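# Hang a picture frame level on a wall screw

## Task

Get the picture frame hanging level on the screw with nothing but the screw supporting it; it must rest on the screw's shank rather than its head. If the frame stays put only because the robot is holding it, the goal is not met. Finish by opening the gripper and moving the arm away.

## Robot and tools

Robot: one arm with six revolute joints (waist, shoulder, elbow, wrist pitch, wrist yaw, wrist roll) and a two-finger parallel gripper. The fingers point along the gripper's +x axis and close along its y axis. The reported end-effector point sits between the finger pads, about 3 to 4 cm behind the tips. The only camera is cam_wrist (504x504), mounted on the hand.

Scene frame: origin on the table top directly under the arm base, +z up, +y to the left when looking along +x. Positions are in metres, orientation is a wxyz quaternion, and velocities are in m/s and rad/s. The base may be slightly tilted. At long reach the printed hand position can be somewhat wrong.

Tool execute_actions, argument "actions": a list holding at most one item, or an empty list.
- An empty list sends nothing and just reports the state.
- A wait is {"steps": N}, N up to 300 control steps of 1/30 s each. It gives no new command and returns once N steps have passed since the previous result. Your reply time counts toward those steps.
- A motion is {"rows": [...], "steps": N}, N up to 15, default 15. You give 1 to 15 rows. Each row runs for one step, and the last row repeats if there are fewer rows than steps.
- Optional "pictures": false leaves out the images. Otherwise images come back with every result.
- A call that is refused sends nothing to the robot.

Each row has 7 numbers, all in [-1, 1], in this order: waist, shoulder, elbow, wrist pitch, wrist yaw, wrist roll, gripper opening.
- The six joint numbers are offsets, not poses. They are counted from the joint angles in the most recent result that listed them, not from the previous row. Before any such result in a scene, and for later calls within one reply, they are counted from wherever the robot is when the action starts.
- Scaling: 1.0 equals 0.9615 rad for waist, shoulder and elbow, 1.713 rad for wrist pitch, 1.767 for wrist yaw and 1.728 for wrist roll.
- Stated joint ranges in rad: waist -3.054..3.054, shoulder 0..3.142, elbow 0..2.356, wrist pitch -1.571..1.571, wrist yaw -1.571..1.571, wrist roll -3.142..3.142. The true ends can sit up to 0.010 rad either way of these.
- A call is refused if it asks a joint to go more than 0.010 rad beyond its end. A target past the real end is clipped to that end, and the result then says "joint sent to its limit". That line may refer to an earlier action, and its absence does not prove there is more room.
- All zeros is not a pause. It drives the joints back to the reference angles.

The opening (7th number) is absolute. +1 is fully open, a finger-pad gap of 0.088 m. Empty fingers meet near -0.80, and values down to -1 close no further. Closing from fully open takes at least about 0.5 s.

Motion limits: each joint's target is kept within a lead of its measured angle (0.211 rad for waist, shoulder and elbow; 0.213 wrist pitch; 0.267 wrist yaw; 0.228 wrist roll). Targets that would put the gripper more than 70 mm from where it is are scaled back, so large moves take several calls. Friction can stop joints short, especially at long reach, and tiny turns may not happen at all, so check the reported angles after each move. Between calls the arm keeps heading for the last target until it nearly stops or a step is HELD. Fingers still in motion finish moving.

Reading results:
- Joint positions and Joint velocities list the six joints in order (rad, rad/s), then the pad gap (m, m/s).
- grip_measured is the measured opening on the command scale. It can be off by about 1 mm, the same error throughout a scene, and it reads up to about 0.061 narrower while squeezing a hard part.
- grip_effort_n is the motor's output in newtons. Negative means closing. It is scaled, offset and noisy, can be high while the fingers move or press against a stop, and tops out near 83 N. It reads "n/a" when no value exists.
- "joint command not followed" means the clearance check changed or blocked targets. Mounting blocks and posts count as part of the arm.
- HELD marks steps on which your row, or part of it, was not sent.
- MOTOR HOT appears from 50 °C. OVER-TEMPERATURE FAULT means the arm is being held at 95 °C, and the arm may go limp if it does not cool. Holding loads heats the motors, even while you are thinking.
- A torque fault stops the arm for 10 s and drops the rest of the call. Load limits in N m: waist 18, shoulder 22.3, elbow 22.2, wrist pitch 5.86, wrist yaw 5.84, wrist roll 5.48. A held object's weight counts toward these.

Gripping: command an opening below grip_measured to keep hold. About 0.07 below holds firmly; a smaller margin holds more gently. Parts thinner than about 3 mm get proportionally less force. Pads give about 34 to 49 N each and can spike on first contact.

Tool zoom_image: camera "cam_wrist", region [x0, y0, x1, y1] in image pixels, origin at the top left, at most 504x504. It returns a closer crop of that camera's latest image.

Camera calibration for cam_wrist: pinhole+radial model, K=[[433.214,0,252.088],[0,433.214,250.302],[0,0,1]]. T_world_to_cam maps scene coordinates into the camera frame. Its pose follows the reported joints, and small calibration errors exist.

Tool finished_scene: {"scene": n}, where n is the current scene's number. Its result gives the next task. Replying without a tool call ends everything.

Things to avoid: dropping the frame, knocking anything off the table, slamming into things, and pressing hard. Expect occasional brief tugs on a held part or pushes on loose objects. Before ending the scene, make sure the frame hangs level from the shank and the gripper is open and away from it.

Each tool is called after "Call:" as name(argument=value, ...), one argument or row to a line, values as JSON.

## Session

Call:
execute_actions(
  actions=[],
)

Scene clock: 0.00 s of 4500.00 s.
end_effector_position=(+0.3151, +0.0113, +0.3360) grip_measured=-0.090 grip_effort_n=n/a end_effector_quat_wxyz=(-0.260, +0.800, +0.105, -0.531) end_effector_velocity=(-0.002, +0.001, -0.000) end_effector_angular_velocity=(+0.004, +0.003, +0.007)
Joint positions: [ 0.086  1.099  1.551 -1.318 -0.415 -2.918  0.035]
Joint velocities: [-0.002 -0.002 -0.002 -0.007 -0.007 -0.007 -0.   ]
Motor temperatures (°C, as the motors report them): [27 26 32 35 24 28]
Heat: hottest wrist pitch 35 °C (+0.0 °C/min).
camera_calibration (this result's frames):
cam_wrist: T_world_to_cam=[[0.091889, 0.863045, 0.496699, -0.192152], [0.724279, -0.400241, 0.561452, -0.380287], [0.683357, 0.308157, -0.661863, 0.081041], [0, 0, 0, 1]] pos_world=[0.23771, -0.0113442, 0.362592]

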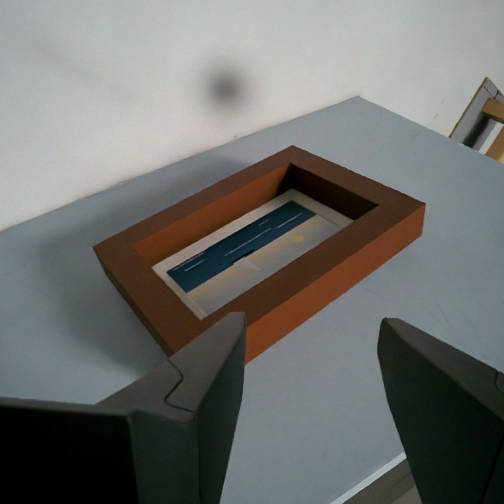

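Call:
zoom_image(
  camera="cam_wrist",
  region=[70, 130, 270, 380],
)

Call:
zoom_image(
  camera="cam_wrist",
  region=[230, 80, 450, 300],
)

Region (70, 130, 270, 380) of cam_wrist's 504x504 image, scaled by 2.016, with more detail than that image has; it fills the left 403 columns of this view, and the rest is white.

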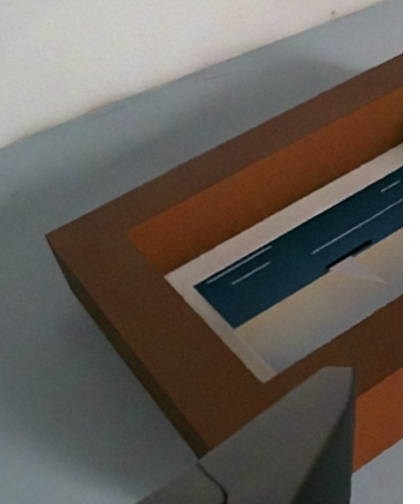

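Region (230, 80, 450, 300) of cam_wrist's 504x504 image, scaled by 2.291, with more detail than that image has.

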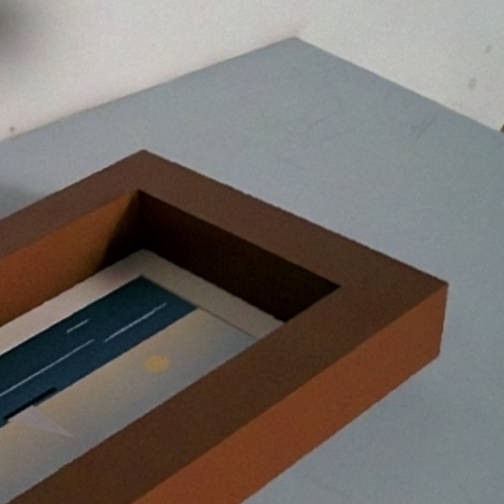

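Call:
execute_actions(
  actions=[
    {"rows": [[0.004,0.002,0.004,0,0.003,0.015,-0.09],[0.012,0.006,0.011,-0.001,0.008,0.045,-0.09],[0.022,0.012,0.021,-0.003,0.015,0.085,-0.09],[0.034,0.019,0.032,-0.004,0.023,0.13,-0.09],[0.046,0.026,0.043,-0.006,0.031,0.175,-0.09],[0.058,0.033,0.054,-0.007,0.039,0.22,-0.09],[0.07,0.04,0.065,-0.009,0.047,0.26,-0.09],[0.082,0.047,0.076,-0.01,0.055,0.3,-0.09],[0.094,0.054,0.087,-0.012,0.063,0.34,-0.09],[0.106,0.061,0.098,-0.013,0.071,0.38,-0.09],[0.118,0.068,0.109,-0.015,0.079,0.42,-0.09],[0.13,0.075,0.12,-0.016,0.087,0.46,-0.09],[0.142,0.082,0.131,-0.018,0.095,0.5,-0.09],[0.154,0.089,0.142,-0.019,0.103,0.54,-0.09],[0.166,0.096,0.153,-0.021,0.111,0.58,-0.09]], "steps": 15},
  ],
  pictures=false,
)

Call:
execute_actions(
  actions=[
    {"rows": [[0.045,0.03,0.048,-0.006,0.03,0.7,-0.09],[0.057,0.037,0.059,-0.008,0.038,0.7,-0.09],[0.069,0.044,0.07,-0.009,0.046,0.7,-0.09],[0.081,0.051,0.081,-0.011,0.054,0.7,-0.09],[0.093,0.058,0.092,-0.012,0.062,0.7,-0.09],[0.105,0.065,0.103,-0.014,0.07,0.7,-0.09],[0.117,0.072,0.114,-0.015,0.078,0.7,-0.09],[0.129,0.079,0.125,-0.017,0.086,0.7,-0.09],[0.141,0.086,0.136,-0.018,0.094,0.7,-0.09],[0.153,0.093,0.147,-0.02,0.102,0.7,-0.09],[0.165,0.1,0.158,-0.021,0.11,0.7,-0.09],[0.177,0.107,0.169,-0.023,0.118,0.7,-0.09],[0.189,0.114,0.18,-0.024,0.126,0.7,-0.09],[0.201,0.121,0.191,-0.026,0.134,0.7,-0.09],[0.213,0.128,0.202,-0.027,0.142,0.7,-0.09]], "steps": 15},
  ],
  pictures=false,
)

Call:
execute_actions(
  actions=[
    {"rows": [[0.045,0.03,0.048,-0.006,0.03,0.96,-0.09],[0.057,0.037,0.059,-0.008,0.038,0.96,-0.09],[0.069,0.044,0.07,-0.009,0.046,0.96,-0.09],[0.081,0.051,0.081,-0.011,0.054,0.96,-0.09],[0.093,0.058,0.092,-0.012,0.062,0.96,-0.09],[0.105,0.065,0.103,-0.014,0.07,0.96,-0.09],[0.117,0.072,0.114,-0.015,0.078,0.96,-0.09],[0.129,0.079,0.125,-0.017,0.086,0.96,-0.09],[0.141,0.086,0.136,-0.018,0.094,0.96,-0.09],[0.153,0.093,0.147,-0.02,0.102,0.96,-0.09],[0.165,0.1,0.158,-0.021,0.11,0.96,-0.09],[0.177,0.107,0.169,-0.023,0.118,0.96,-0.09],[0.189,0.114,0.18,-0.024,0.126,0.96,-0.09],[0.201,0.121,0.191,-0.026,0.134,0.96,-0.09],[0.213,0.128,0.202,-0.027,0.142,0.96,-0.09]], "steps": 15},
  ],
  pictures=false,
)

Call:
execute_actions(
  actions=[
    {"rows": [[0.035,0.03,0.045,-0.006,0.025,0.45,0.0],[0.035,0.04,0.045,-0.006,0.025,0.45,0.1],[0.035,0.05,0.045,-0.006,0.025,0.45,0.2],[0.035,0.06,0.045,-0.006,0.025,0.45,0.3],[0.035,0.07,0.045,-0.006,0.025,0.45,0.4],[0.035,0.08,0.045,-0.006,0.025,0.45,0.5],[0.035,0.09,0.045,-0.006,0.025,0.45,0.6],[0.035,0.1,0.045,-0.006,0.025,0.45,0.7],[0.035,0.11,0.045,-0.006,0.025,0.45,0.8],[0.035,0.12,0.045,-0.006,0.025,0.45,0.9],[0.035,0.13,0.045,-0.006,0.025,0.45,1],[0.035,0.14,0.045,-0.006,0.025,0.45,1],[0.035,0.15,0.045,-0.006,0.025,0.45,1],[0.035,0.16,0.045,-0.006,0.025,0.45,1],[0.035,0.17,0.045,-0.006,0.025,0.45,1]], "steps": 15},
  ],
  pictures=false,
)

Call:
execute_actions(
  actions=[
    {"steps": 14},
  ],
)

Scene clock: 94.87 s of 4500.00 s.
end_effector_position=(+0.3281, +0.0175, +0.3443) grip_measured=-0.090 grip_effort_n=-0.2 end_effector_quat_wxyz=(-0.475, +0.691, -0.095, -0.537) end_effector_velocity=(+0.036, +0.023, +0.025) end_effector_angular_velocity=(+0.416, +0.600, -1.258)
Joint positions: [ 0.209  1.165  1.655 -1.343 -0.261 -2.202  0.035]
Joint velocities: [ 0.339  0.203  0.31  -0.095  0.403  1.692 -0.   ]
Motor temperatures (°C, as the motors report them): [27 29 36 35 25 28]
Heat: hottest elbow 36 °C (+1.0 °C/min).
Steps of this call (steps 1 to 90: nothing new was sent; then 91.37 s passed at rest; steps 91 to 105: all 15 steps of this action). Readings (joint positions):
91: [0.086 1.099 1.551 -1.318 -0.415 -2.914]
92: [0.087 1.099 1.551 -1.318 -0.412 -2.899]
94: [0.096 1.101 1.553 -1.319 -0.399 -2.827]
98: [0.132 1.120 1.584 -1.326 -0.356 -2.604]
105: the state above

Scene clock: 95.37 s of 4500.00 s.
end_effector_position=(+0.3472, +0.0297, +0.3590) grip_measured=-0.090 grip_effort_n=-0.7 end_effector_quat_wxyz=(+0.680, -0.499, +0.309, +0.439) end_effector_velocity=(+0.040, +0.030, +0.034) end_effector_angular_velocity=(+0.454, +0.368, -1.344)
Joint positions: [ 0.377  1.261  1.806 -1.38  -0.054 -1.344  0.035]
Joint velocities: [ 0.339  0.198  0.31  -0.066  0.418  1.707 -0.   ]
Motor temperatures (°C, as the motors report them): [27 29 36 35 25 28]
Heat: hottest elbow 36 °C (+1.0 °C/min).
Steps of this call (steps 1 to 15: all 15 steps of this action). Readings (joint positions):
1: [0.220 1.171 1.664 -1.345 -0.248 -2.145]
2: [0.230 1.177 1.673 -1.347 -0.235 -2.088]
4: [0.251 1.189 1.692 -1.353 -0.208 -1.973]
8: [0.296 1.214 1.733 -1.362 -0.152 -1.744]
15: the state above

Scene clock: 95.87 s of 4500.00 s.
end_effector_position=(+0.3646, +0.0468, +0.3772) grip_measured=-0.090 grip_effort_n=-1.2 end_effector_quat_wxyz=(+0.821, -0.246, +0.447, +0.257) end_effector_velocity=(+0.030, +0.041, +0.036) end_effector_angular_velocity=(+0.547, +0.210, -1.352)
Joint positions: [ 0.545  1.356  1.958 -1.416  0.154 -0.485  0.035]
Joint velocities: [ 0.344  0.203  0.31  -0.095  0.418  1.707 -0.   ]
Motor temperatures (°C, as the motors report them): [27 29 36 35 25 28]
Heat: hottest elbow 36 °C (+1.0 °C/min).
Steps of this call (steps 1 to 15: all 15 steps of this action). Readings (joint positions):
1: [0.388 1.267 1.816 -1.381 -0.041 -1.286]
2: [0.398 1.272 1.824 -1.384 -0.028 -1.229]
4: [0.419 1.284 1.843 -1.389 -0.000 -1.114]
8: [0.464 1.310 1.884 -1.398 0.055 -0.886]
15: the state above

Scene clock: 96.37 s of 4500.00 s.
end_effector_position=(+0.3869, +0.0656, +0.3466) grip_measured=+0.925 grip_effort_n=17.9 end_effector_quat_wxyz=(+0.834, +0.032, +0.546, +0.074) end_effector_velocity=(+0.037, +0.039, -0.094) end_effector_angular_velocity=(+0.057, +0.339, -0.311)
Joint positions: [ 0.574  1.485  1.99  -1.424  0.196  0.246  0.084]
Joint velocities: [ 0.002  0.271 -0.007 -0.022 -0.007  0.418  0.04 ]
Motor temperatures (°C, as the motors report them): [27 29 36 35 25 28]
Heat: hottest elbow 36 °C (+1.0 °C/min).
Steps of this call (steps 1 to 15: all 15 steps of this action). Readings (joint positions):
1: [0.554 1.363 1.967 -1.417 0.165 -0.429]
2: [0.561 1.368 1.974 -1.419 0.173 -0.371]
4: [0.568 1.380 1.984 -1.422 0.184 -0.257]
8: [0.573 1.413 1.990 -1.423 0.192 -0.028]
15: the state above

Scene clock: 96.83 s of 4500.00 s.
end_effector_position=(+0.3910, +0.0697, +0.3374) grip_measured=+1.000 grip_effort_n=17.4 end_effector_quat_wxyz=(+0.826, +0.044, +0.558, +0.062) end_effector_velocity=(+0.002, +0.001, +0.000) end_effector_angular_velocity=(+0.006, -0.005, +0.006)
Joint positions: [ 0.575  1.512  1.991 -1.424  0.196  0.289  0.088]
Joint velocities: [-0.002  0.002  0.002  0.007 -0.007 -0.007  0.   ]
Motor temperatures (°C, as the motors report them): [27 29 36 35 25 28]
Heat: hottest elbow 36 °C (+1.0 °C/min).
Steps of this call (steps 1 to 14: the robot went on to your last target). Readings (joint positions):
1: [0.575 1.493 1.990 -1.424 0.196 0.258]
2: [0.575 1.499 1.990 -1.424 0.196 0.266]
4: [0.575 1.509 1.990 -1.424 0.196 0.277]
8: [0.575 1.512 1.990 -1.424 0.196 0.286]
14: the state above
camera_calibration (this result's frames):
cam_wrist: T_world_to_cam=[[0.0906566, -0.98386, -0.154277, 0.098578], [-0.994788, -0.0822028, -0.0603337, 0.44716], [0.0466779, 0.158943, -0.986184, 0.380936], [0, 0, 0, 1]] pos_world=[0.418111, 0.0731977, 0.41786]

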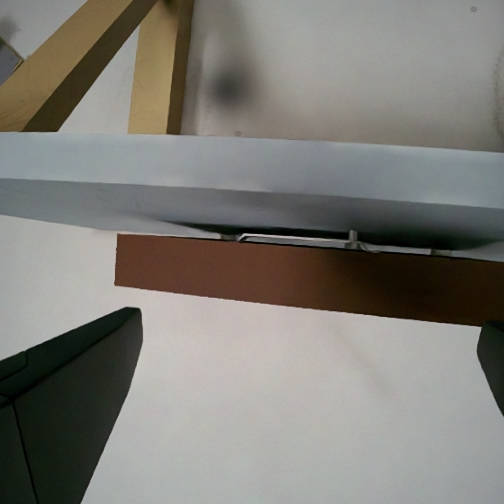

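Call:
zoom_image(
  camera="cam_wrist",
  region=[210, 205, 400, 275],
)

Call:
zoom_image(
  camera="cam_wrist",
  region=[320, 215, 400, 265],
)

Call:
zoom_image(
  camera="cam_wrist",
  region=[370, 200, 504, 340],
)

Call:
zoom_image(
  camera="cam_wrist",
  region=[80, 200, 260, 310],
)

Region (210, 205, 400, 275) of cam_wrist's 504x504 image, scaled by 2.653, with more detail than that image has; it fills the top 186 rows of this view, and the rest is white.

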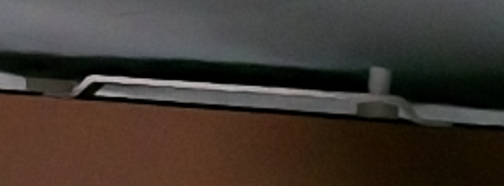

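Region (320, 215, 400, 265) of cam_wrist's 504x504 image, scaled by 6.300, with more detail than that image has; it fills the top 315 rows of this view, and the rest is white.

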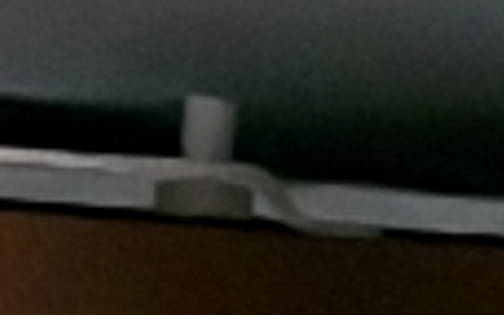

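Region (370, 200, 504, 340) of cam_wrist's 504x504 image, scaled by 3.600, with more detail than that image has; it fills the left 482 columns of this view, and the rest is white.

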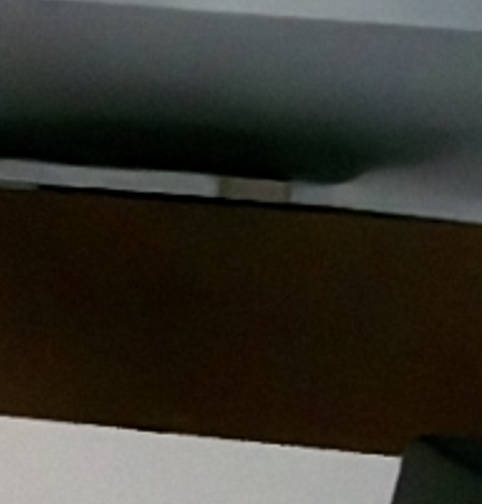

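Region (80, 200, 260, 310) of cam_wrist's 504x504 image, scaled by 2.800, with more detail than that image has.

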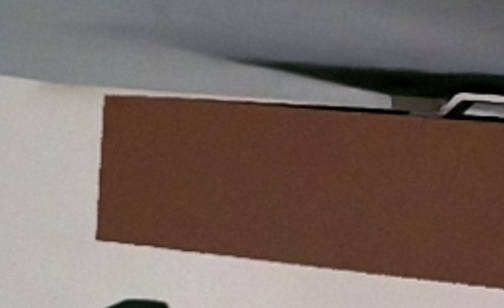

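Call:
execute_actions(
  actions=[
    {"rows": [[0.002,-0.02,-0.01,0.008,0.002,0.006,1],[0.004,-0.055,-0.03,0.024,0.005,0.016,1],[0.007,-0.1,-0.06,0.045,0.008,0.028,1],[0.01,-0.15,-0.095,0.07,0.012,0.042,1],[0.013,-0.205,-0.135,0.098,0.016,0.056,1],[0.016,-0.26,-0.178,0.127,0.02,0.07,1],[0.019,-0.315,-0.222,0.156,0.024,0.084,1],[0.022,-0.37,-0.267,0.185,0.028,0.098,1],[0.025,-0.425,-0.312,0.214,0.032,0.112,1],[0.028,-0.48,-0.357,0.243,0.036,0.126,1],[0.031,-0.535,-0.402,0.272,0.04,0.14,1],[0.034,-0.59,-0.447,0.301,0.044,0.154,1],[0.037,-0.64,-0.492,0.33,0.048,0.168,1],[0.04,-0.685,-0.537,0.359,0.052,0.182,1],[0.043,-0.725,-0.582,0.388,0.056,0.196,1]], "steps": 15},
  ],
  pictures=false,
)

Call:
execute_actions(
  actions=[
    {"rows": [[0.012,-0.18,-0.185,0.115,0.016,0.055,1],[0.015,-0.21,-0.233,0.145,0.02,0.069,1],[0.017,-0.235,-0.281,0.175,0.024,0.083,1],[0.017,-0.258,-0.329,0.205,0.028,0.097,1],[0.017,-0.278,-0.377,0.235,0.032,0.111,1],[0.017,-0.295,-0.425,0.265,0.036,0.125,1],[0.017,-0.31,-0.473,0.295,0.04,0.139,1],[0.017,-0.32,-0.521,0.325,0.044,0.153,1],[0.017,-0.327,-0.569,0.355,0.048,0.167,1],[0.017,-0.33,-0.617,0.385,0.052,0.181,1],[0.017,-0.33,-0.665,0.415,0.056,0.195,1],[0.017,-0.33,-0.713,0.445,0.059,0.209,1],[0.017,-0.33,-0.761,0.475,0.062,0.223,1],[0.017,-0.33,-0.809,0.505,0.063,0.237,1],[0.017,-0.33,-0.857,0.535,0.063,0.251,1]], "steps": 15},
  ],
  pictures=false,
)

Call:
execute_actions(
  actions=[
    {"rows": [[0,0,-0.195,0.118,0.004,0.055,1],[0,0,-0.243,0.148,0.004,0.068,1],[0,0,-0.291,0.178,0.004,0.081,1],[0,0,-0.339,0.208,0.004,0.094,1],[0,0.005,-0.387,0.238,0.004,0.106,1],[0,0.012,-0.435,0.268,0.004,0.118,1],[0,0.02,-0.483,0.298,0.004,0.129,1],[0,0.03,-0.531,0.328,0.004,0.139,1],[0,0.04,-0.579,0.358,0.004,0.148,1],[0,0.05,-0.627,0.388,0.004,0.156,1],[0,0.06,-0.675,0.418,0.004,0.162,1],[0,0.07,-0.72,0.448,0.004,0.166,1],[0,0.08,-0.76,0.476,0.004,0.168,1],[0,0.09,-0.795,0.5,0.004,0.168,1],[0,0.1,-0.82,0.52,0.004,0.168,1]], "steps": 15},
  ],
  pictures=false,
)

Call:
execute_actions(
  actions=[
    {"steps": 18},
  ],
)

Scene clock: 217.33 s of 4500.00 s.
end_effector_position=(+0.3429, +0.0208, +0.4408) grip_measured=+1.000 grip_effort_n=17.0 end_effector_quat_wxyz=(+0.919, +0.278, +0.278, +0.026) end_effector_velocity=(-0.196, -0.147, +0.197) end_effector_angular_velocity=(+1.200, -1.337, -0.792)
Joint positions: [ 0.605  0.952  1.571 -0.904  0.273  0.555  0.088]
Joint velocities: [ 0.076 -1.497 -1.243  1.399  0.183  0.711  0.   ]
Motor temperatures (°C, as the motors report them): [27 32 38 34 25 28]
Heat: hottest elbow 38 °C (+0.0 °C/min).
Steps of this call (steps 1 to 30: the robot went on to your last target; steps 31 to 90: nothing new was sent; then 117.00 s passed at rest; steps 91 to 105: all 15 steps of this action). Readings (joint positions):
91: [0.575 1.512 1.991 -1.424 0.196 0.291]
92: [0.575 1.508 1.988 -1.418 0.197 0.296]
94: [0.577 1.479 1.960 -1.376 0.204 0.318]
98: [0.586 1.327 1.840 -1.233 0.225 0.392]
105: the state above

Scene clock: 217.83 s of 4500.00 s.
end_effector_position=(+0.3381, +0.0177, +0.3934) grip_measured=+1.000 grip_effort_n=16.0 end_effector_quat_wxyz=(+0.854, +0.512, +0.093, -0.001) end_effector_velocity=(+0.059, +0.088, -0.303) end_effector_angular_velocity=(+0.735, -0.029, -0.231)
Joint positions: [ 0.618  0.646  0.895 -0.141  0.372  0.914  0.088]
Joint velocities: [ 0.002 -0.027 -1.389  1.487  0.095  0.711  0.   ]
Motor temperatures (°C, as the motors report them): [27 32 38 34 25 28]
Heat: hottest elbow 38 °C (+0.0 °C/min).
Steps of this call (steps 1 to 15: all 15 steps of this action). Readings (joint positions):
1: [0.608 0.904 1.530 -0.855 0.280 0.578]
2: [0.610 0.860 1.489 -0.804 0.287 0.601]
4: [0.614 0.785 1.404 -0.701 0.301 0.649]
8: [0.617 0.689 1.222 -0.498 0.329 0.745]
15: the state above

Scene clock: 218.33 s of 4500.00 s.
end_effector_position=(+0.3219, +0.0497, +0.2285) grip_measured=+1.000 grip_effort_n=16.0 end_effector_quat_wxyz=(+0.776, +0.624, +0.086, -0.013) end_effector_velocity=(-0.118, +0.015, -0.304) end_effector_angular_velocity=(+0.090, +0.170, -0.002)
Joint positions: [0.618 0.713 0.22  0.613 0.377 1.185 0.088]
Joint velocities: [-0.007  0.281 -1.131  1.238  0.007  0.168  0.   ]
Motor temperatures (°C, as the motors report them): [27 32 38 34 25 28]
Heat: hottest elbow 38 °C (+0.0 °C/min).
Steps of this call (steps 1 to 15: all 15 steps of this action). Readings (joint positions):
1: [0.618 0.646 0.849 -0.091 0.374 0.938]
2: [0.618 0.646 0.804 -0.041 0.374 0.961]
4: [0.618 0.646 0.713 0.062 0.375 1.007]
8: [0.618 0.653 0.532 0.268 0.376 1.093]
15: the state above

Scene clock: 218.93 s of 4500.00 s.
end_effector_position=(+0.3103, +0.0496, +0.2063) grip_measured=+1.000 grip_effort_n=16.0 end_effector_quat_wxyz=(+0.771, +0.632, +0.084, -0.013) end_effector_velocity=(-0.001, -0.002, -0.002) end_effector_angular_velocity=(-0.027, +0.006, -0.005)
Joint positions: [0.618 0.737 0.117 0.746 0.377 1.202 0.088]
Joint velocities: [-0.002 -0.002 -0.002 -0.007  0.007 -0.022  0.   ]
Motor temperatures (°C, as the motors report them): [27 32 38 34 25 28]
Heat: hottest elbow 38 °C (+0.0 °C/min).
Steps of this call (steps 1 to 18: the robot went on to your last target). Readings (joint positions):
1: [0.618 0.721 0.188 0.647 0.377 1.190]
2: [0.618 0.727 0.164 0.670 0.377 1.193]
4: [0.618 0.734 0.137 0.705 0.377 1.197]
8: [0.618 0.735 0.124 0.736 0.377 1.200]
18: the state above
camera_calibration (this result's frames):
cam_wrist: T_world_to_cam=[[-0.0961892, -0.229118, -0.968634, 0.254476], [-0.429991, 0.887223, -0.167161, 0.156023], [0.897694, 0.400425, -0.18386, -0.182957], [0, 0, 0, 1]] pos_world=[0.255805, -0.00686152, 0.238937]

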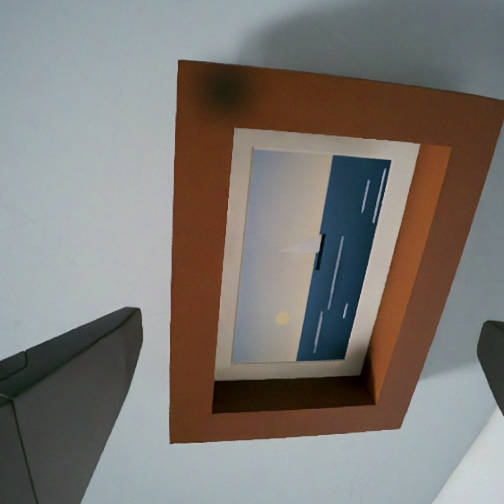

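Call:
zoom_image(
  camera="cam_wrist",
  region=[160, 45, 300, 165],
)

Call:
zoom_image(
  camera="cam_wrist",
  region=[384, 75, 504, 195],
)

Call:
zoom_image(
  camera="cam_wrist",
  region=[110, 295, 270, 455],
)

Call:
zoom_image(
  camera="cam_wrist",
  region=[330, 310, 504, 504],
)

Region (160, 45, 300, 165) of cam_wrist's 504x504 image, scaled by 3.600, with more detail than that image has; it fills the top 432 rows of this view, and the rest is white.

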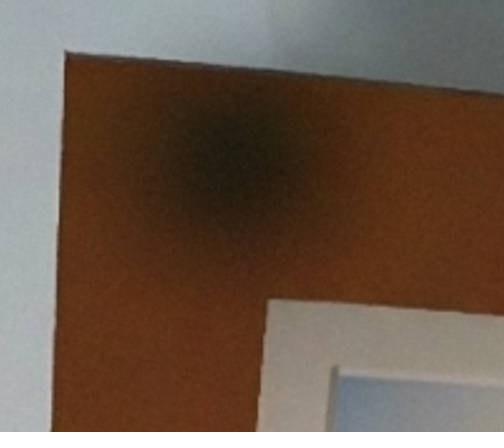

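Region (384, 75, 504, 195) of cam_wrist's 504x504 image, scaled by 4.200, with more detail than that image has.

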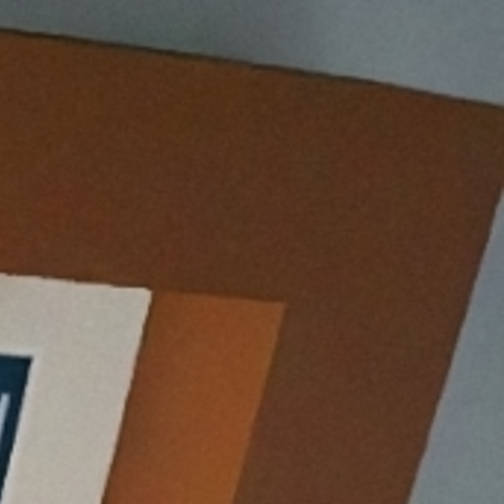

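Region (110, 295, 270, 455) of cam_wrist's 504x504 image, scaled by 3.150, with more detail than that image has.

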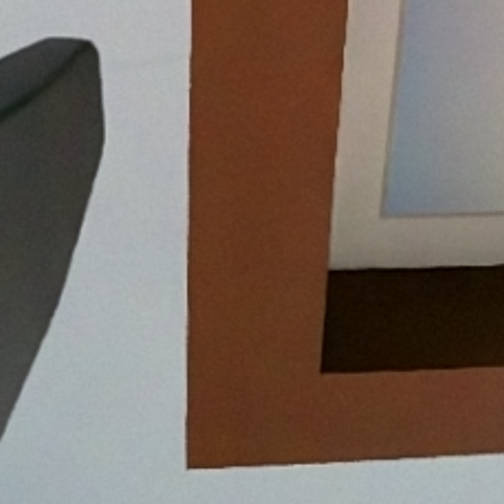

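Region (330, 310, 504, 504) of cam_wrist's 504x504 image, scaled by 2.598, with more detail than that image has; it fills the left 452 columns of this view, and the rest is white.

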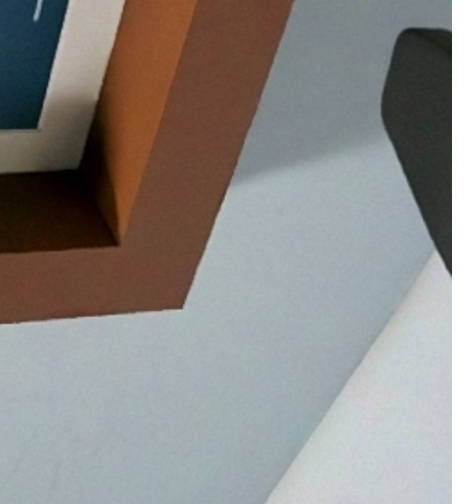

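Call:
execute_actions(
  actions=[
    {"rows": [[0.002,0.01,0.002,0.014,0.002,-0.001,0.95],[0.005,0.035,0.006,0.04,0.004,-0.003,0.9],[0.009,0.07,0.012,0.072,0.007,-0.005,0.84],[0.014,0.112,0.018,0.105,0.011,-0.007,0.78],[0.019,0.157,0.025,0.138,0.015,-0.01,0.72],[0.024,0.203,0.032,0.171,0.019,-0.012,0.66],[0.029,0.25,0.039,0.204,0.023,-0.015,0.6],[0.034,0.297,0.046,0.237,0.027,-0.017,0.54],[0.039,0.344,0.053,0.27,0.031,-0.02,0.48],[0.044,0.391,0.06,0.303,0.035,-0.022,0.42],[0.049,0.438,0.067,0.336,0.039,-0.025,0.36],[0.054,0.485,0.074,0.369,0.043,-0.028,0.3],[0.058,0.532,0.08,0.4,0.047,-0.03,0.25],[0.062,0.578,0.086,0.427,0.05,-0.032,0.2],[0.0651,0.6199,0.0907,0.4469,0.0527,-0.0337,0.2]], "steps": 15},
  ],
  pictures=false,
)

Call:
execute_actions(
  actions=[
    {"steps": 20},
  ],
)

Scene clock: 334.87 s of 4500.00 s.
end_effector_position=(+0.3444, +0.0652, +0.2275) grip_measured=+0.322 grip_effort_n=-19.3 end_effector_quat_wxyz=(+0.754, +0.656, -0.011, +0.020) end_effector_velocity=(+0.072, +0.063, -0.034) end_effector_angular_velocity=(+0.062, -0.226, -0.109)
Joint positions: [0.666 1.202 0.18  1.37  0.451 1.157 0.055]
Joint velocities: [ 0.115  1.277  0.188  1.385  0.154 -0.11  -0.058]
Motor temperatures (°C, as the motors report them): [27 27 35 43 25 28]
Heat: hottest wrist pitch 43 °C (+2.0 °C/min).
Steps of this call (steps 1 to 15: the robot went on to your last target; steps 16 to 90: nothing new was sent; then 112.43 s passed at rest; steps 91 to 105: all 15 steps of this action). Readings (joint positions):
91: [0.618 0.738 0.117 0.749 0.378 1.202]
92: [0.618 0.743 0.117 0.763 0.379 1.202]
94: [0.621 0.774 0.117 0.823 0.385 1.200]
98: [0.635 0.905 0.131 1.001 0.406 1.186]
105: the state above

Scene clock: 335.53 s of 4500.00 s.
end_effector_position=(+0.3502, +0.0709, +0.2226) grip_measured=+0.204 grip_effort_n=-18.8 end_effector_quat_wxyz=(+0.752, +0.658, -0.022, +0.022) end_effector_velocity=(-0.000, +0.000, +0.000) end_effector_angular_velocity=(-0.007, -0.004, +0.004)
Joint positions: [0.678 1.327 0.195 1.507 0.468 1.146 0.049]
Joint velocities: [-0.002  0.002 -0.002  0.007 -0.007 -0.007 -0.   ]
Motor temperatures (°C, as the motors report them): [27 27 35 43 25 28]
Heat: hottest wrist pitch 43 °C (+2.0 °C/min).
Steps of this call (steps 1 to 20: the robot went on to your last target). Readings (joint positions):
1: [0.669 1.238 0.185 1.406 0.455 1.154]
2: [0.672 1.265 0.189 1.431 0.458 1.152]
4: [0.675 1.297 0.190 1.466 0.463 1.149]
8: [0.677 1.318 0.194 1.496 0.467 1.147]
20: the state above
camera_calibration (this result's frames):
cam_wrist: T_world_to_cam=[[0.0881043, -0.163149, -0.98266, 0.21286], [-0.315863, 0.93101, -0.182894, 0.117436], [0.944705, 0.326499, 0.0304933, -0.283309], [0, 0, 0, 1]] pos_world=[0.285984, 0.017894, 0.239286]

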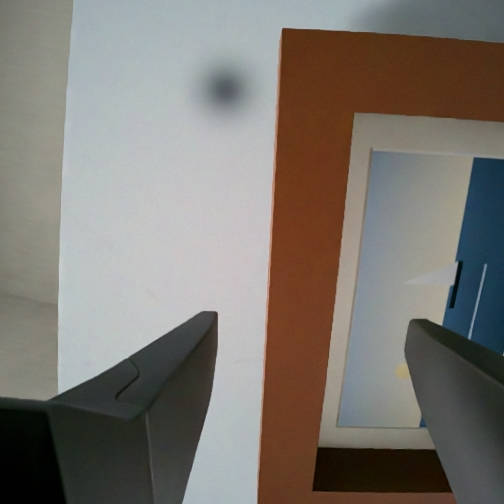

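Call:
execute_actions(
  actions=[],
)

Scene clock: 366.67 s of 4500.00 s.
end_effector_position=(+0.3502, +0.0708, +0.2226) grip_measured=+0.203 grip_effort_n=-18.8 end_effector_quat_wxyz=(+0.752, +0.658, -0.023, +0.022) end_effector_velocity=(-0.000, -0.000, +0.002) end_effector_angular_velocity=(-0.005, -0.008, +0.003)
Joint positions: [0.678 1.327 0.195 1.508 0.469 1.146 0.049]
Joint velocities: [-0.002 -0.002 -0.002  0.007 -0.007 -0.007 -0.   ]
Motor temperatures (°C, as the motors report them): [27 27 35 42 25 28]
Heat: hottest wrist pitch 42 °C (+0.0 °C/min).
Steps of this call (steps 1 to 15: the robot went on to your last target; steps 16 to 90: nothing new was sent; then 28.13 s passed at rest). Readings (joint positions):
1: [0.678 1.327 0.195 1.508 0.469 1.146]
2: [0.678 1.327 0.195 1.508 0.469 1.146]
4: [0.678 1.327 0.195 1.508 0.469 1.146]
8: [0.678 1.327 0.195 1.508 0.469 1.146]
90: the state above
The arm was judged still, so your last target was given up. Only a new action makes it travel on or press farther. Fingers that are still opening or closing keep moving.
camera_calibration (this result's frames):
cam_wrist: T_world_to_cam=[[0.0882429, -0.162991, -0.982673, 0.212847], [-0.315403, 0.93119, -0.182774, 0.117317], [0.944846, 0.326067, 0.0307631, -0.283361], [0, 0, 0, 1]] pos_world=[0.285953, 0.0178425, 0.239319]

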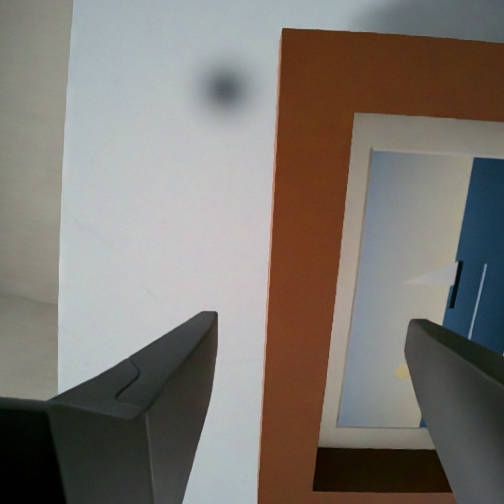

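Call:
zoom_image(
  camera="cam_wrist",
  region=[260, 10, 400, 150],
)

Call:
zoom_image(
  camera="cam_wrist",
  region=[240, 364, 380, 504],
)

Region (260, 10, 400, 150) of cam_wrist's 504x504 image, scaled by 3.600, with more detail than that image has.

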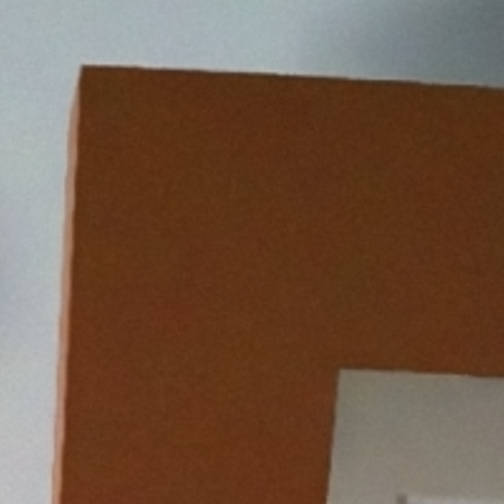

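Region (240, 364, 380, 504) of cam_wrist's 504x504 image, scaled by 3.600, with more detail than that image has.

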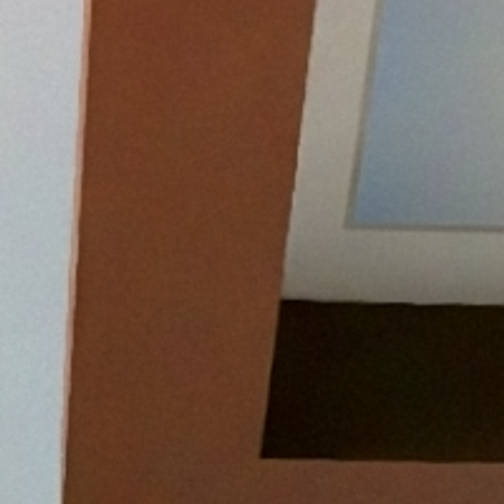

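Call:
execute_actions(
  actions=[
    {"rows": [[-0.0012,0.0012,0.0021,-0.0006,-0.0006,0.0003,0.2],[-0.0044,0.0045,0.0079,-0.0022,-0.0023,0.0011,0.2],[-0.0095,0.0097,0.0168,-0.0048,-0.0048,0.0023,0.2],[-0.0160,0.0164,0.0284,-0.0081,-0.0081,0.0038,0.2],[-0.0236,0.0242,0.0420,-0.0119,-0.0120,0.0057,0.2],[-0.0320,0.0328,0.0570,-0.0162,-0.0163,0.0077,0.2],[-0.0410,0.0420,0.0728,-0.0207,-0.0208,0.0098,0.2],[-0.0500,0.0513,0.0890,-0.0253,-0.0255,0.0120,0.2],[-0.0590,0.0605,0.1048,-0.0298,-0.0300,0.0141,0.2],[-0.0674,0.0691,0.1198,-0.0341,-0.0343,0.0161,0.2],[-0.0750,0.0769,0.1334,-0.0379,-0.0382,0.0180,0.2],[-0.0815,0.0836,0.1450,-0.0412,-0.0415,0.0195,0.2],[-0.0866,0.0888,0.1539,-0.0438,-0.0440,0.0207,0.2],[-0.0898,0.0921,0.1597,-0.0454,-0.0457,0.0215,0.2],[-0.0910,0.0933,0.1618,-0.0460,-0.0463,0.0218,0.2]], "steps": 15},
  ],
  pictures=false,
)

Call:
execute_actions(
  actions=[
    {"steps": 12},
  ],
)

Scene clock: 472.80 s of 4500.00 s.
end_effector_position=(+0.3844, +0.0712, +0.2260) grip_measured=+0.203 grip_effort_n=-18.8 end_effector_quat_wxyz=(+0.752, +0.658, -0.023, +0.022) end_effector_velocity=(+0.066, -0.004, +0.010) end_effector_angular_velocity=(+0.008, -0.020, -0.006)
Joint positions: [0.605 1.398 0.32  1.443 0.401 1.175 0.049]
Joint velocities: [-0.134  0.129  0.242 -0.11  -0.125  0.051 -0.   ]
Motor temperatures (°C, as the motors report them): [27 27 35 43 25 28]
Heat: hottest wrist pitch 43 °C (+1.0 °C/min).
Steps of this call (steps 1 to 90: nothing new was sent; then 102.63 s passed at rest; steps 91 to 105: all 15 steps of this action). Readings (joint positions):
91: [0.678 1.327 0.195 1.508 0.469 1.146]
92: [0.678 1.327 0.195 1.508 0.469 1.146]
94: [0.675 1.329 0.198 1.507 0.466 1.146]
98: [0.653 1.350 0.234 1.485 0.445 1.155]
105: the state above

Scene clock: 473.20 s of 4500.00 s.
end_effector_position=(+0.3900, +0.0709, +0.2262) grip_measured=+0.203 grip_effort_n=-18.8 end_effector_quat_wxyz=(+0.752, +0.659, -0.023, +0.022) end_effector_velocity=(+0.001, +0.000, +0.000) end_effector_angular_velocity=(-0.009, +0.001, +0.005)
Joint positions: [0.593 1.409 0.341 1.432 0.389 1.181 0.049]
Joint velocities: [-0.002 -0.002  0.002 -0.007 -0.007 -0.007 -0.   ]
Motor temperatures (°C, as the motors report them): [27 27 35 43 25 28]
Heat: hottest wrist pitch 43 °C (+1.0 °C/min).
Steps of this call (steps 1 to 12: the robot went on to your last target). Readings (joint positions):
1: [0.602 1.401 0.327 1.440 0.398 1.177]
2: [0.599 1.404 0.331 1.438 0.395 1.178]
4: [0.596 1.406 0.336 1.435 0.392 1.179]
8: [0.594 1.409 0.339 1.432 0.390 1.181]
12: the state above
camera_calibration (this result's frames):
cam_wrist: T_world_to_cam=[[0.0894014, -0.161468, -0.98282, 0.212301], [-0.315728, 0.931286, -0.181721, 0.130306], [0.944629, 0.32655, 0.0322783, -0.321386], [0, 0, 0, 1]] pos_world=[0.325752, 0.017876, 0.242707]

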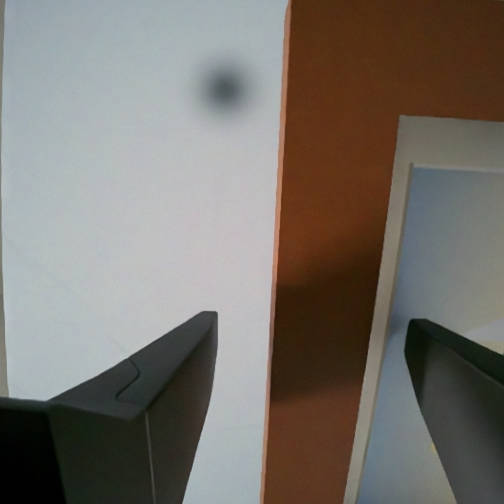

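Call:
zoom_image(
  camera="cam_wrist",
  region=[270, 60, 420, 210],
)

Region (270, 60, 420, 210) of cam_wrist's 504x504 image, scaled by 3.360, with more detail than that image has.

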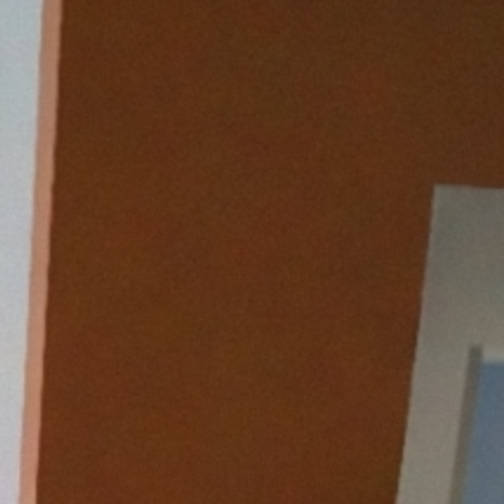

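Call:
execute_actions(
  actions=[
    {"rows": [[0,0,0,0,0,0,0.15],[0,0,0,0,0,0,0.10],[0,0,0,0,0,0,0.05],[0,0,0,0,0,0,0.0],[0,0,0,0,0,0,-0.05],[0,0,0,0,0,0,-0.10],[0,0,0,0,0,0,-0.15],[0,0,0,0,0,0,-0.20],[0,0,0,0,0,0,-0.24],[0,0,0,0,0,0,-0.27],[0,0,0,0,0,0,-0.30],[0,0,0,0,0,0,-0.32],[0,0,0,0,0,0,-0.34],[0,0,0,0,0,0,-0.355],[0,0,0,0,0,0,-0.37]], "steps": 15},
  ],
  pictures=false,
)

Call:
execute_actions(
  actions=[
    {"rows": [[0,0,0,0,0,0,-0.37],[0,0,0,0,0,0,-0.37],[0,0,0,0,0,0,-0.38],[0,0,0,0,0,0,-0.39],[0,0,0,0,0,0,-0.40],[0,0,0,0,0,0,-0.41],[0,0,0,0,0,0,-0.42],[0,0,0,0,0,0,-0.43],[0,0,0,0,0,0,-0.44],[0,0,0,0,0,0,-0.45],[0,0,0,0,0,0,-0.46],[0,0,0,0,0,0,-0.47],[0,0,0,0,0,0,-0.48]], "steps": 15},
  ],
)

Scene clock: 501.70 s of 4500.00 s.
end_effector_position=(+0.3902, +0.0708, +0.2261) grip_measured=-0.299 grip_effort_n=-18.8 end_effector_quat_wxyz=(+0.752, +0.659, -0.023, +0.022) end_effector_velocity=(-0.001, +0.002, +0.001) end_effector_angular_velocity=(+0.007, +0.000, +0.010)
Joint positions: [0.593 1.41  0.341 1.431 0.389 1.181 0.024]
Joint velocities: [ 0.002 -0.007 -0.002 -0.007 -0.007  0.007 -0.033]
Motor temperatures (°C, as the motors report them): [27 28 35 41 25 28]
Heat: hottest wrist pitch 41 °C (-2.0 °C/min).
Steps of this call (steps 1 to 30: the robot went on to your last target; steps 31 to 90: nothing new was sent; then 25.00 s passed at rest; steps 91 to 105: all 15 steps of this action). Readings (joint positions):
91: [0.593 1.410 0.341 1.431 0.389 1.181]
92: [0.593 1.410 0.341 1.431 0.389 1.181]
94: [0.593 1.410 0.341 1.431 0.389 1.181]
98: [0.593 1.410 0.341 1.431 0.389 1.181]
105: the state above

Scene clock: 502.20 s of 4500.00 s.
end_effector_position=(+0.3901, +0.0711, +0.2265) grip_measured=-0.407 grip_effort_n=-83.5 end_effector_quat_wxyz=(+0.752, +0.659, -0.023, +0.023) end_effector_velocity=(-0.000, +0.003, -0.004) end_effector_angular_velocity=(-0.018, +0.014, +0.023)
Joint positions: [0.593 1.41  0.341 1.433 0.387 1.181 0.019]
Joint velocities: [-0.002 -0.002 -0.002 -0.022 -0.022 -0.007 -0.   ]
Motor temperatures (°C, as the motors report them): [27 28 35 41 25 28]
Heat: hottest wrist pitch 41 °C (-2.0 °C/min).
Steps of this call (steps 1 to 15: all 15 steps of this action). Readings (joint positions):
1: [0.593 1.410 0.341 1.431 0.389 1.181]
2: [0.593 1.410 0.341 1.431 0.389 1.181]
4: [0.593 1.410 0.341 1.431 0.389 1.181]
8: [0.593 1.410 0.341 1.433 0.387 1.181]
15: the state above
camera_calibration (this result's frames):
cam_wrist: T_world_to_cam=[[0.0913098, -0.160862, -0.982744, 0.211872], [-0.31648, 0.931015, -0.1818, 0.130553], [0.944194, 0.327619, 0.0341013, -0.321841], [0, 0, 0, 1]] pos_world=[0.325851, 0.0179765, 0.242926]

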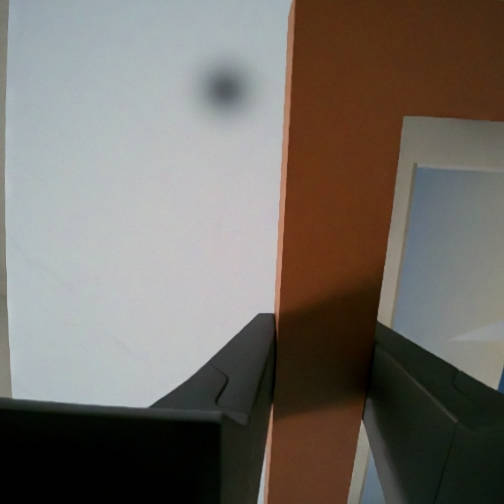

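Call:
execute_actions(
  actions=[
    {"rows": [[0.0011,-0.0045,0.0050,-0.0004,0.0006,0.0016,-0.48],[0.0026,-0.0109,0.0106,-0.0026,0.0018,0.0050,-0.48],[0.0045,-0.0190,0.0166,-0.0062,0.0033,0.0097,-0.48],[0.0069,-0.0285,0.0231,-0.0110,0.0051,0.0159,-0.48],[0.0087,-0.0356,0.0252,-0.0173,0.0067,0.0223,-0.48],[0.0107,-0.0435,0.0275,-0.0242,0.0085,0.0295,-0.48],[0.0128,-0.0519,0.0300,-0.0314,0.0104,0.0371,-0.48],[0.0150,-0.0604,0.0324,-0.0389,0.0124,0.0448,-0.48],[0.0171,-0.0688,0.0349,-0.0461,0.0143,0.0524,-0.48],[0.0191,-0.0767,0.0372,-0.0530,0.0161,0.0596,-0.48],[0.0209,-0.0838,0.0393,-0.0593,0.0177,0.0660,-0.48],[0.0225,-0.0899,0.0411,-0.0646,0.0191,0.0716,-0.48],[0.0237,-0.0947,0.0425,-0.0687,0.0202,0.0758,-0.48],[0.0244,-0.0977,0.0434,-0.0714,0.0209,0.0786,-0.48],[0.0247,-0.0988,0.0437,-0.0723,0.0211,0.0796,-0.48]], "steps": 15},
  ],
  pictures=false,
)

Call:
execute_actions(
  actions=[
    {"steps": 15},
  ],
)

Scene clock: 612.93 s of 4500.00 s.
end_effector_position=(+0.3904, +0.0709, +0.2329) grip_measured=-0.407 grip_effort_n=-83.5 end_effector_quat_wxyz=(+0.714, +0.700, -0.015, +0.010) end_effector_velocity=(-0.000, -0.001, +0.029) end_effector_angular_velocity=(+0.202, -0.015, -0.003)
Joint positions: [0.61  1.343 0.36  1.323 0.42  1.296 0.019]
Joint velocities: [ 0.032 -0.134  0.042 -0.154  0.037  0.183 -0.   ]
Motor temperatures (°C, as the motors report them): [27 29 34 40 25 28]
Heat: hottest wrist pitch 40 °C (+0.0 °C/min).
Steps of this call (steps 1 to 15: the robot went on to your last target; steps 16 to 90: nothing new was sent; then 107.23 s passed at rest; steps 91 to 105: all 15 steps of this action). Readings (joint positions):
91: [0.593 1.410 0.341 1.433 0.387 1.181]
92: [0.593 1.409 0.341 1.433 0.387 1.181]
94: [0.594 1.405 0.342 1.428 0.389 1.189]
98: [0.600 1.385 0.348 1.393 0.401 1.224]
105: the state above

Scene clock: 613.43 s of 4500.00 s.
end_effector_position=(+0.3905, +0.0707, +0.2345) grip_measured=-0.407 grip_effort_n=-83.5 end_effector_quat_wxyz=(+0.708, +0.707, -0.014, +0.009) end_effector_velocity=(+0.001, +0.000, +0.000) end_effector_angular_velocity=(-0.009, +0.001, +0.005)
Joint positions: [0.612 1.332 0.363 1.304 0.426 1.316 0.019]
Joint velocities: [-0.002 -0.002  0.002 -0.007 -0.007 -0.007 -0.   ]
Motor temperatures (°C, as the motors report them): [27 29 34 40 25 28]
Heat: hottest wrist pitch 40 °C (+0.0 °C/min).
Steps of this call (steps 1 to 15: the robot went on to your last target). Readings (joint positions):
1: [0.610 1.340 0.361 1.318 0.422 1.301]
2: [0.611 1.337 0.362 1.315 0.423 1.305]
4: [0.611 1.334 0.363 1.310 0.424 1.310]
8: [0.612 1.332 0.363 1.306 0.425 1.314]
15: the state above
camera_calibration (this result's frames):
cam_wrist: T_world_to_cam=[[0.0585923, -0.0323533, -0.997758, 0.226793], [-0.314621, 0.947941, -0.0492137, 0.0994428], [0.947407, 0.316799, 0.045363, -0.325459], [0, 0, 0, 1]] pos_world=[0.326341, 0.0161767, 0.245943]

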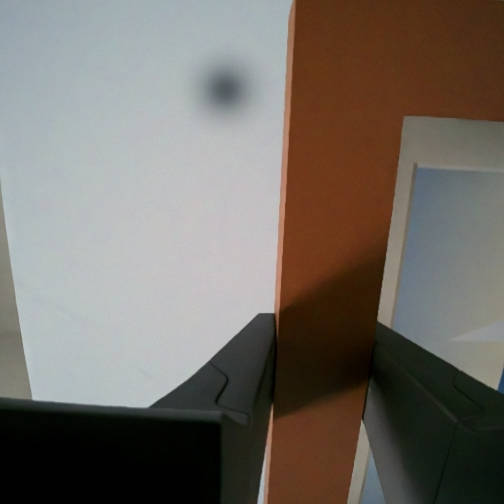

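Call:
execute_actions(
  actions=[
    {"rows": [[0.002,-0.0190,0.015,0.0035,-0.002,0.0013,-0.48],[0.001,-0.0210,0.011,0.0035,-0.0027,0.0013,-0.48],[0.0,-0.0230,0.007,0.0035,-0.0033,0.0013,-0.48],[-0.0005,-0.0248,0.003,0.0033,-0.0038,0.0013,-0.48],[-0.0010,-0.0260,-0.0010,0.0032,-0.0042,0.0013,-0.48],[-0.0019,-0.0266,-0.0012,0.0029,-0.0047,0.0015,-0.48],[-0.0042,-0.0281,-0.0017,0.0021,-0.0062,0.0019,-0.48],[-0.0076,-0.0303,-0.0026,0.0009,-0.0084,0.0026,-0.48],[-0.0117,-0.0330,-0.0035,-0.0006,-0.0111,0.0033,-0.48],[-0.0162,-0.0360,-0.0046,-0.0022,-0.0140,0.0042,-0.48],[-0.0207,-0.0389,-0.0057,-0.0037,-0.0169,0.0051,-0.48],[-0.0248,-0.0416,-0.0066,-0.0052,-0.0196,0.0058,-0.48],[-0.0282,-0.0438,-0.0075,-0.0064,-0.0218,0.0065,-0.48],[-0.0305,-0.0453,-0.0080,-0.0072,-0.0233,0.0069,-0.48],[-0.0314,-0.0459,-0.0082,-0.0075,-0.0238,0.0071,-0.48]], "steps": 15},
  ],
  pictures=false,
)

Call:
execute_actions(
  actions=[
    {"steps": 15},
  ],
)

Scene clock: 733.93 s of 4500.00 s.
end_effector_position=(+0.3904, +0.0659, +0.2377) grip_measured=-0.407 grip_effort_n=-83.5 end_effector_quat_wxyz=(+0.707, +0.707, -0.016, +0.014) end_effector_velocity=(-0.001, -0.019, -0.005) end_effector_angular_velocity=(-0.030, +0.013, +0.002)
Joint positions: [0.59  1.309 0.359 1.291 0.397 1.322 0.019]
Joint velocities: [-0.085 -0.051 -0.027 -0.051 -0.081  0.007 -0.   ]
Motor temperatures (°C, as the motors report them): [27 34 38 45 25 28]
Heat: hottest wrist pitch 45 °C (+1.0 °C/min).
Steps of this call (steps 1 to 15: the robot went on to your last target; steps 16 to 90: nothing new was sent; then 117.00 s passed at rest; steps 91 to 105: all 15 steps of this action). Readings (joint positions):
91: [0.612 1.332 0.363 1.304 0.426 1.316]
92: [0.612 1.331 0.363 1.304 0.426 1.316]
94: [0.612 1.329 0.363 1.304 0.426 1.316]
98: [0.611 1.323 0.363 1.303 0.421 1.316]
105: the state above

Scene clock: 734.43 s of 4500.00 s.
end_effector_position=(+0.3904, +0.0648, +0.2374) grip_measured=-0.407 grip_effort_n=-83.5 end_effector_quat_wxyz=(+0.707, +0.707, -0.015, +0.015) end_effector_velocity=(-0.000, +0.001, -0.003) end_effector_angular_velocity=(-0.000, +0.014, +0.009)
Joint positions: [0.583 1.305 0.357 1.286 0.388 1.325 0.019]
Joint velocities: [-0.002 -0.007 -0.002 -0.022 -0.007  0.007 -0.   ]
Motor temperatures (°C, as the motors report them): [27 34 38 45 25 28]
Heat: hottest wrist pitch 45 °C (+1.0 °C/min).
Steps of this call (steps 1 to 15: the robot went on to your last target). Readings (joint positions):
1: [0.588 1.308 0.359 1.289 0.395 1.323]
2: [0.586 1.306 0.358 1.288 0.393 1.324]
4: [0.585 1.305 0.358 1.287 0.391 1.324]
8: [0.584 1.305 0.357 1.286 0.389 1.325]
15: the state above
The arm was judged still, so your last target was given up. Only a new action makes it travel on or press farther. Fingers that are still opening or closing keep moving.
camera_calibration (this result's frames):
cam_wrist: T_world_to_cam=[[0.0673721, -0.0303988, -0.997265, 0.225887], [-0.321986, 0.945393, -0.05057, 0.108564], [0.944344, 0.324513, 0.0539051, -0.324984], [0, 0, 0, 1]] pos_world=[0.326634, 0.00969281, 0.248277]

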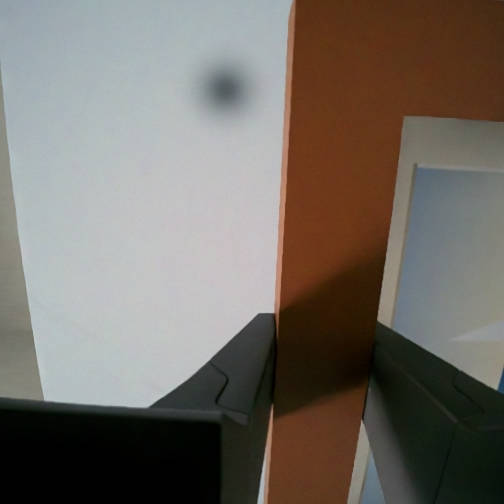

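Call:
execute_actions(
  actions=[
    {"rows": [[-0.001,-0.014,0.002,0.0038,-0.0011,0.0017,-0.48],[-0.001,-0.010,0.002,0.0047,-0.0011,0.0017,-0.48],[-0.001,-0.006,0.002,0.0056,-0.0011,0.0017,-0.48],[-0.001,-0.0026,0.002,0.0064,-0.0011,0.0017,-0.48],[-0.0011,-0.0022,0.002,0.0066,-0.0011,0.0017,-0.48],[-0.0014,-0.0010,0.002,0.0073,-0.0011,0.0018,-0.48],[-0.0019,0.0007,0.002,0.0082,-0.0011,0.0020,-0.48],[-0.0025,0.0027,0.002,0.0094,-0.0011,0.0022,-0.48],[-0.0032,0.0050,0.002,0.0107,-0.0011,0.0024,-0.48],[-0.0038,0.0072,0.002,0.0119,-0.0011,0.0026,-0.48],[-0.0044,0.0092,0.002,0.0131,-0.0011,0.0028,-0.48],[-0.0049,0.0109,0.002,0.0140,-0.0011,0.0030,-0.48],[-0.0052,0.0121,0.002,0.0147,-0.0011,0.0031,-0.48],[-0.0053,0.0125,0.002,0.0149,-0.0011,0.0031,-0.48]], "steps": 15},
  ],
  pictures=false,
)

Call:
execute_actions(
  actions=[
    {"steps": 12},
  ],
)

Scene clock: 781.40 s of 4500.00 s.
end_effector_position=(+0.3907, +0.0644, +0.2379) grip_measured=-0.407 grip_effort_n=-83.5 end_effector_quat_wxyz=(+0.705, +0.708, -0.018, +0.016) end_effector_velocity=(-0.000, -0.001, -0.004) end_effector_angular_velocity=(-0.023, +0.004, -0.010)
Joint positions: [0.582 1.311 0.357 1.299 0.388 1.327 0.019]
Joint velocities: [-0.002  0.017 -0.007  0.022  0.007 -0.022 -0.   ]
Motor temperatures (°C, as the motors report them): [27 34 35 46 25 28]
Heat: hottest wrist pitch 46 °C (+1.0 °C/min).
Steps of this call (steps 1 to 90: nothing new was sent; then 43.47 s passed at rest; steps 91 to 105: all 15 steps of this action). Readings (joint positions):
91: [0.583 1.304 0.357 1.286 0.388 1.325]
92: [0.583 1.304 0.357 1.286 0.388 1.325]
94: [0.583 1.304 0.357 1.286 0.388 1.325]
98: [0.583 1.305 0.357 1.286 0.388 1.326]
105: the state above

Scene clock: 781.80 s of 4500.00 s.
end_effector_position=(+0.3907, +0.0645, +0.2376) grip_measured=-0.407 grip_effort_n=-83.5 end_effector_quat_wxyz=(+0.705, +0.709, -0.018, +0.016) end_effector_velocity=(-0.000, +0.000, -0.001) end_effector_angular_velocity=(-0.011, +0.005, +0.006)
Joint positions: [0.582 1.313 0.357 1.302 0.388 1.327 0.019]
Joint velocities: [-0.002 -0.002 -0.002 -0.007 -0.007 -0.007 -0.   ]
Motor temperatures (°C, as the motors report them): [27 34 35 46 25 28]
Heat: hottest wrist pitch 46 °C (+1.0 °C/min).
Steps of this call (steps 1 to 12: the robot went on to your last target). Readings (joint positions):
1: [0.582 1.312 0.357 1.300 0.388 1.327]
2: [0.582 1.312 0.357 1.301 0.388 1.327]
4: [0.582 1.313 0.357 1.301 0.388 1.327]
8: [0.582 1.313 0.357 1.302 0.388 1.327]
12: the state above
camera_calibration (this result's frames):
cam_wrist: T_world_to_cam=[[0.0736718, -0.0258053, -0.996949, 0.223212], [-0.319296, 0.946434, -0.0480929, 0.107286], [0.944787, 0.321864, 0.061486, -0.327017], [0, 0, 0, 1]] pos_world=[0.326773, 0.00947627, 0.247798]

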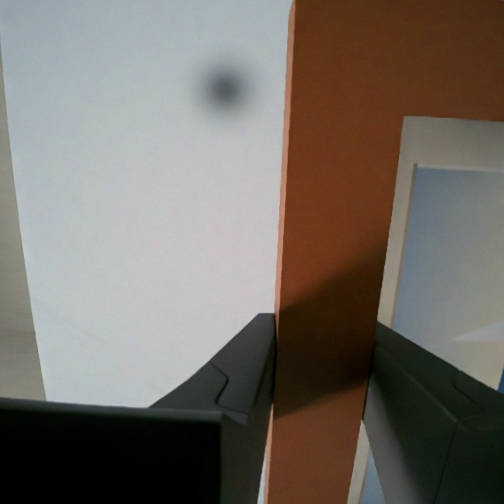

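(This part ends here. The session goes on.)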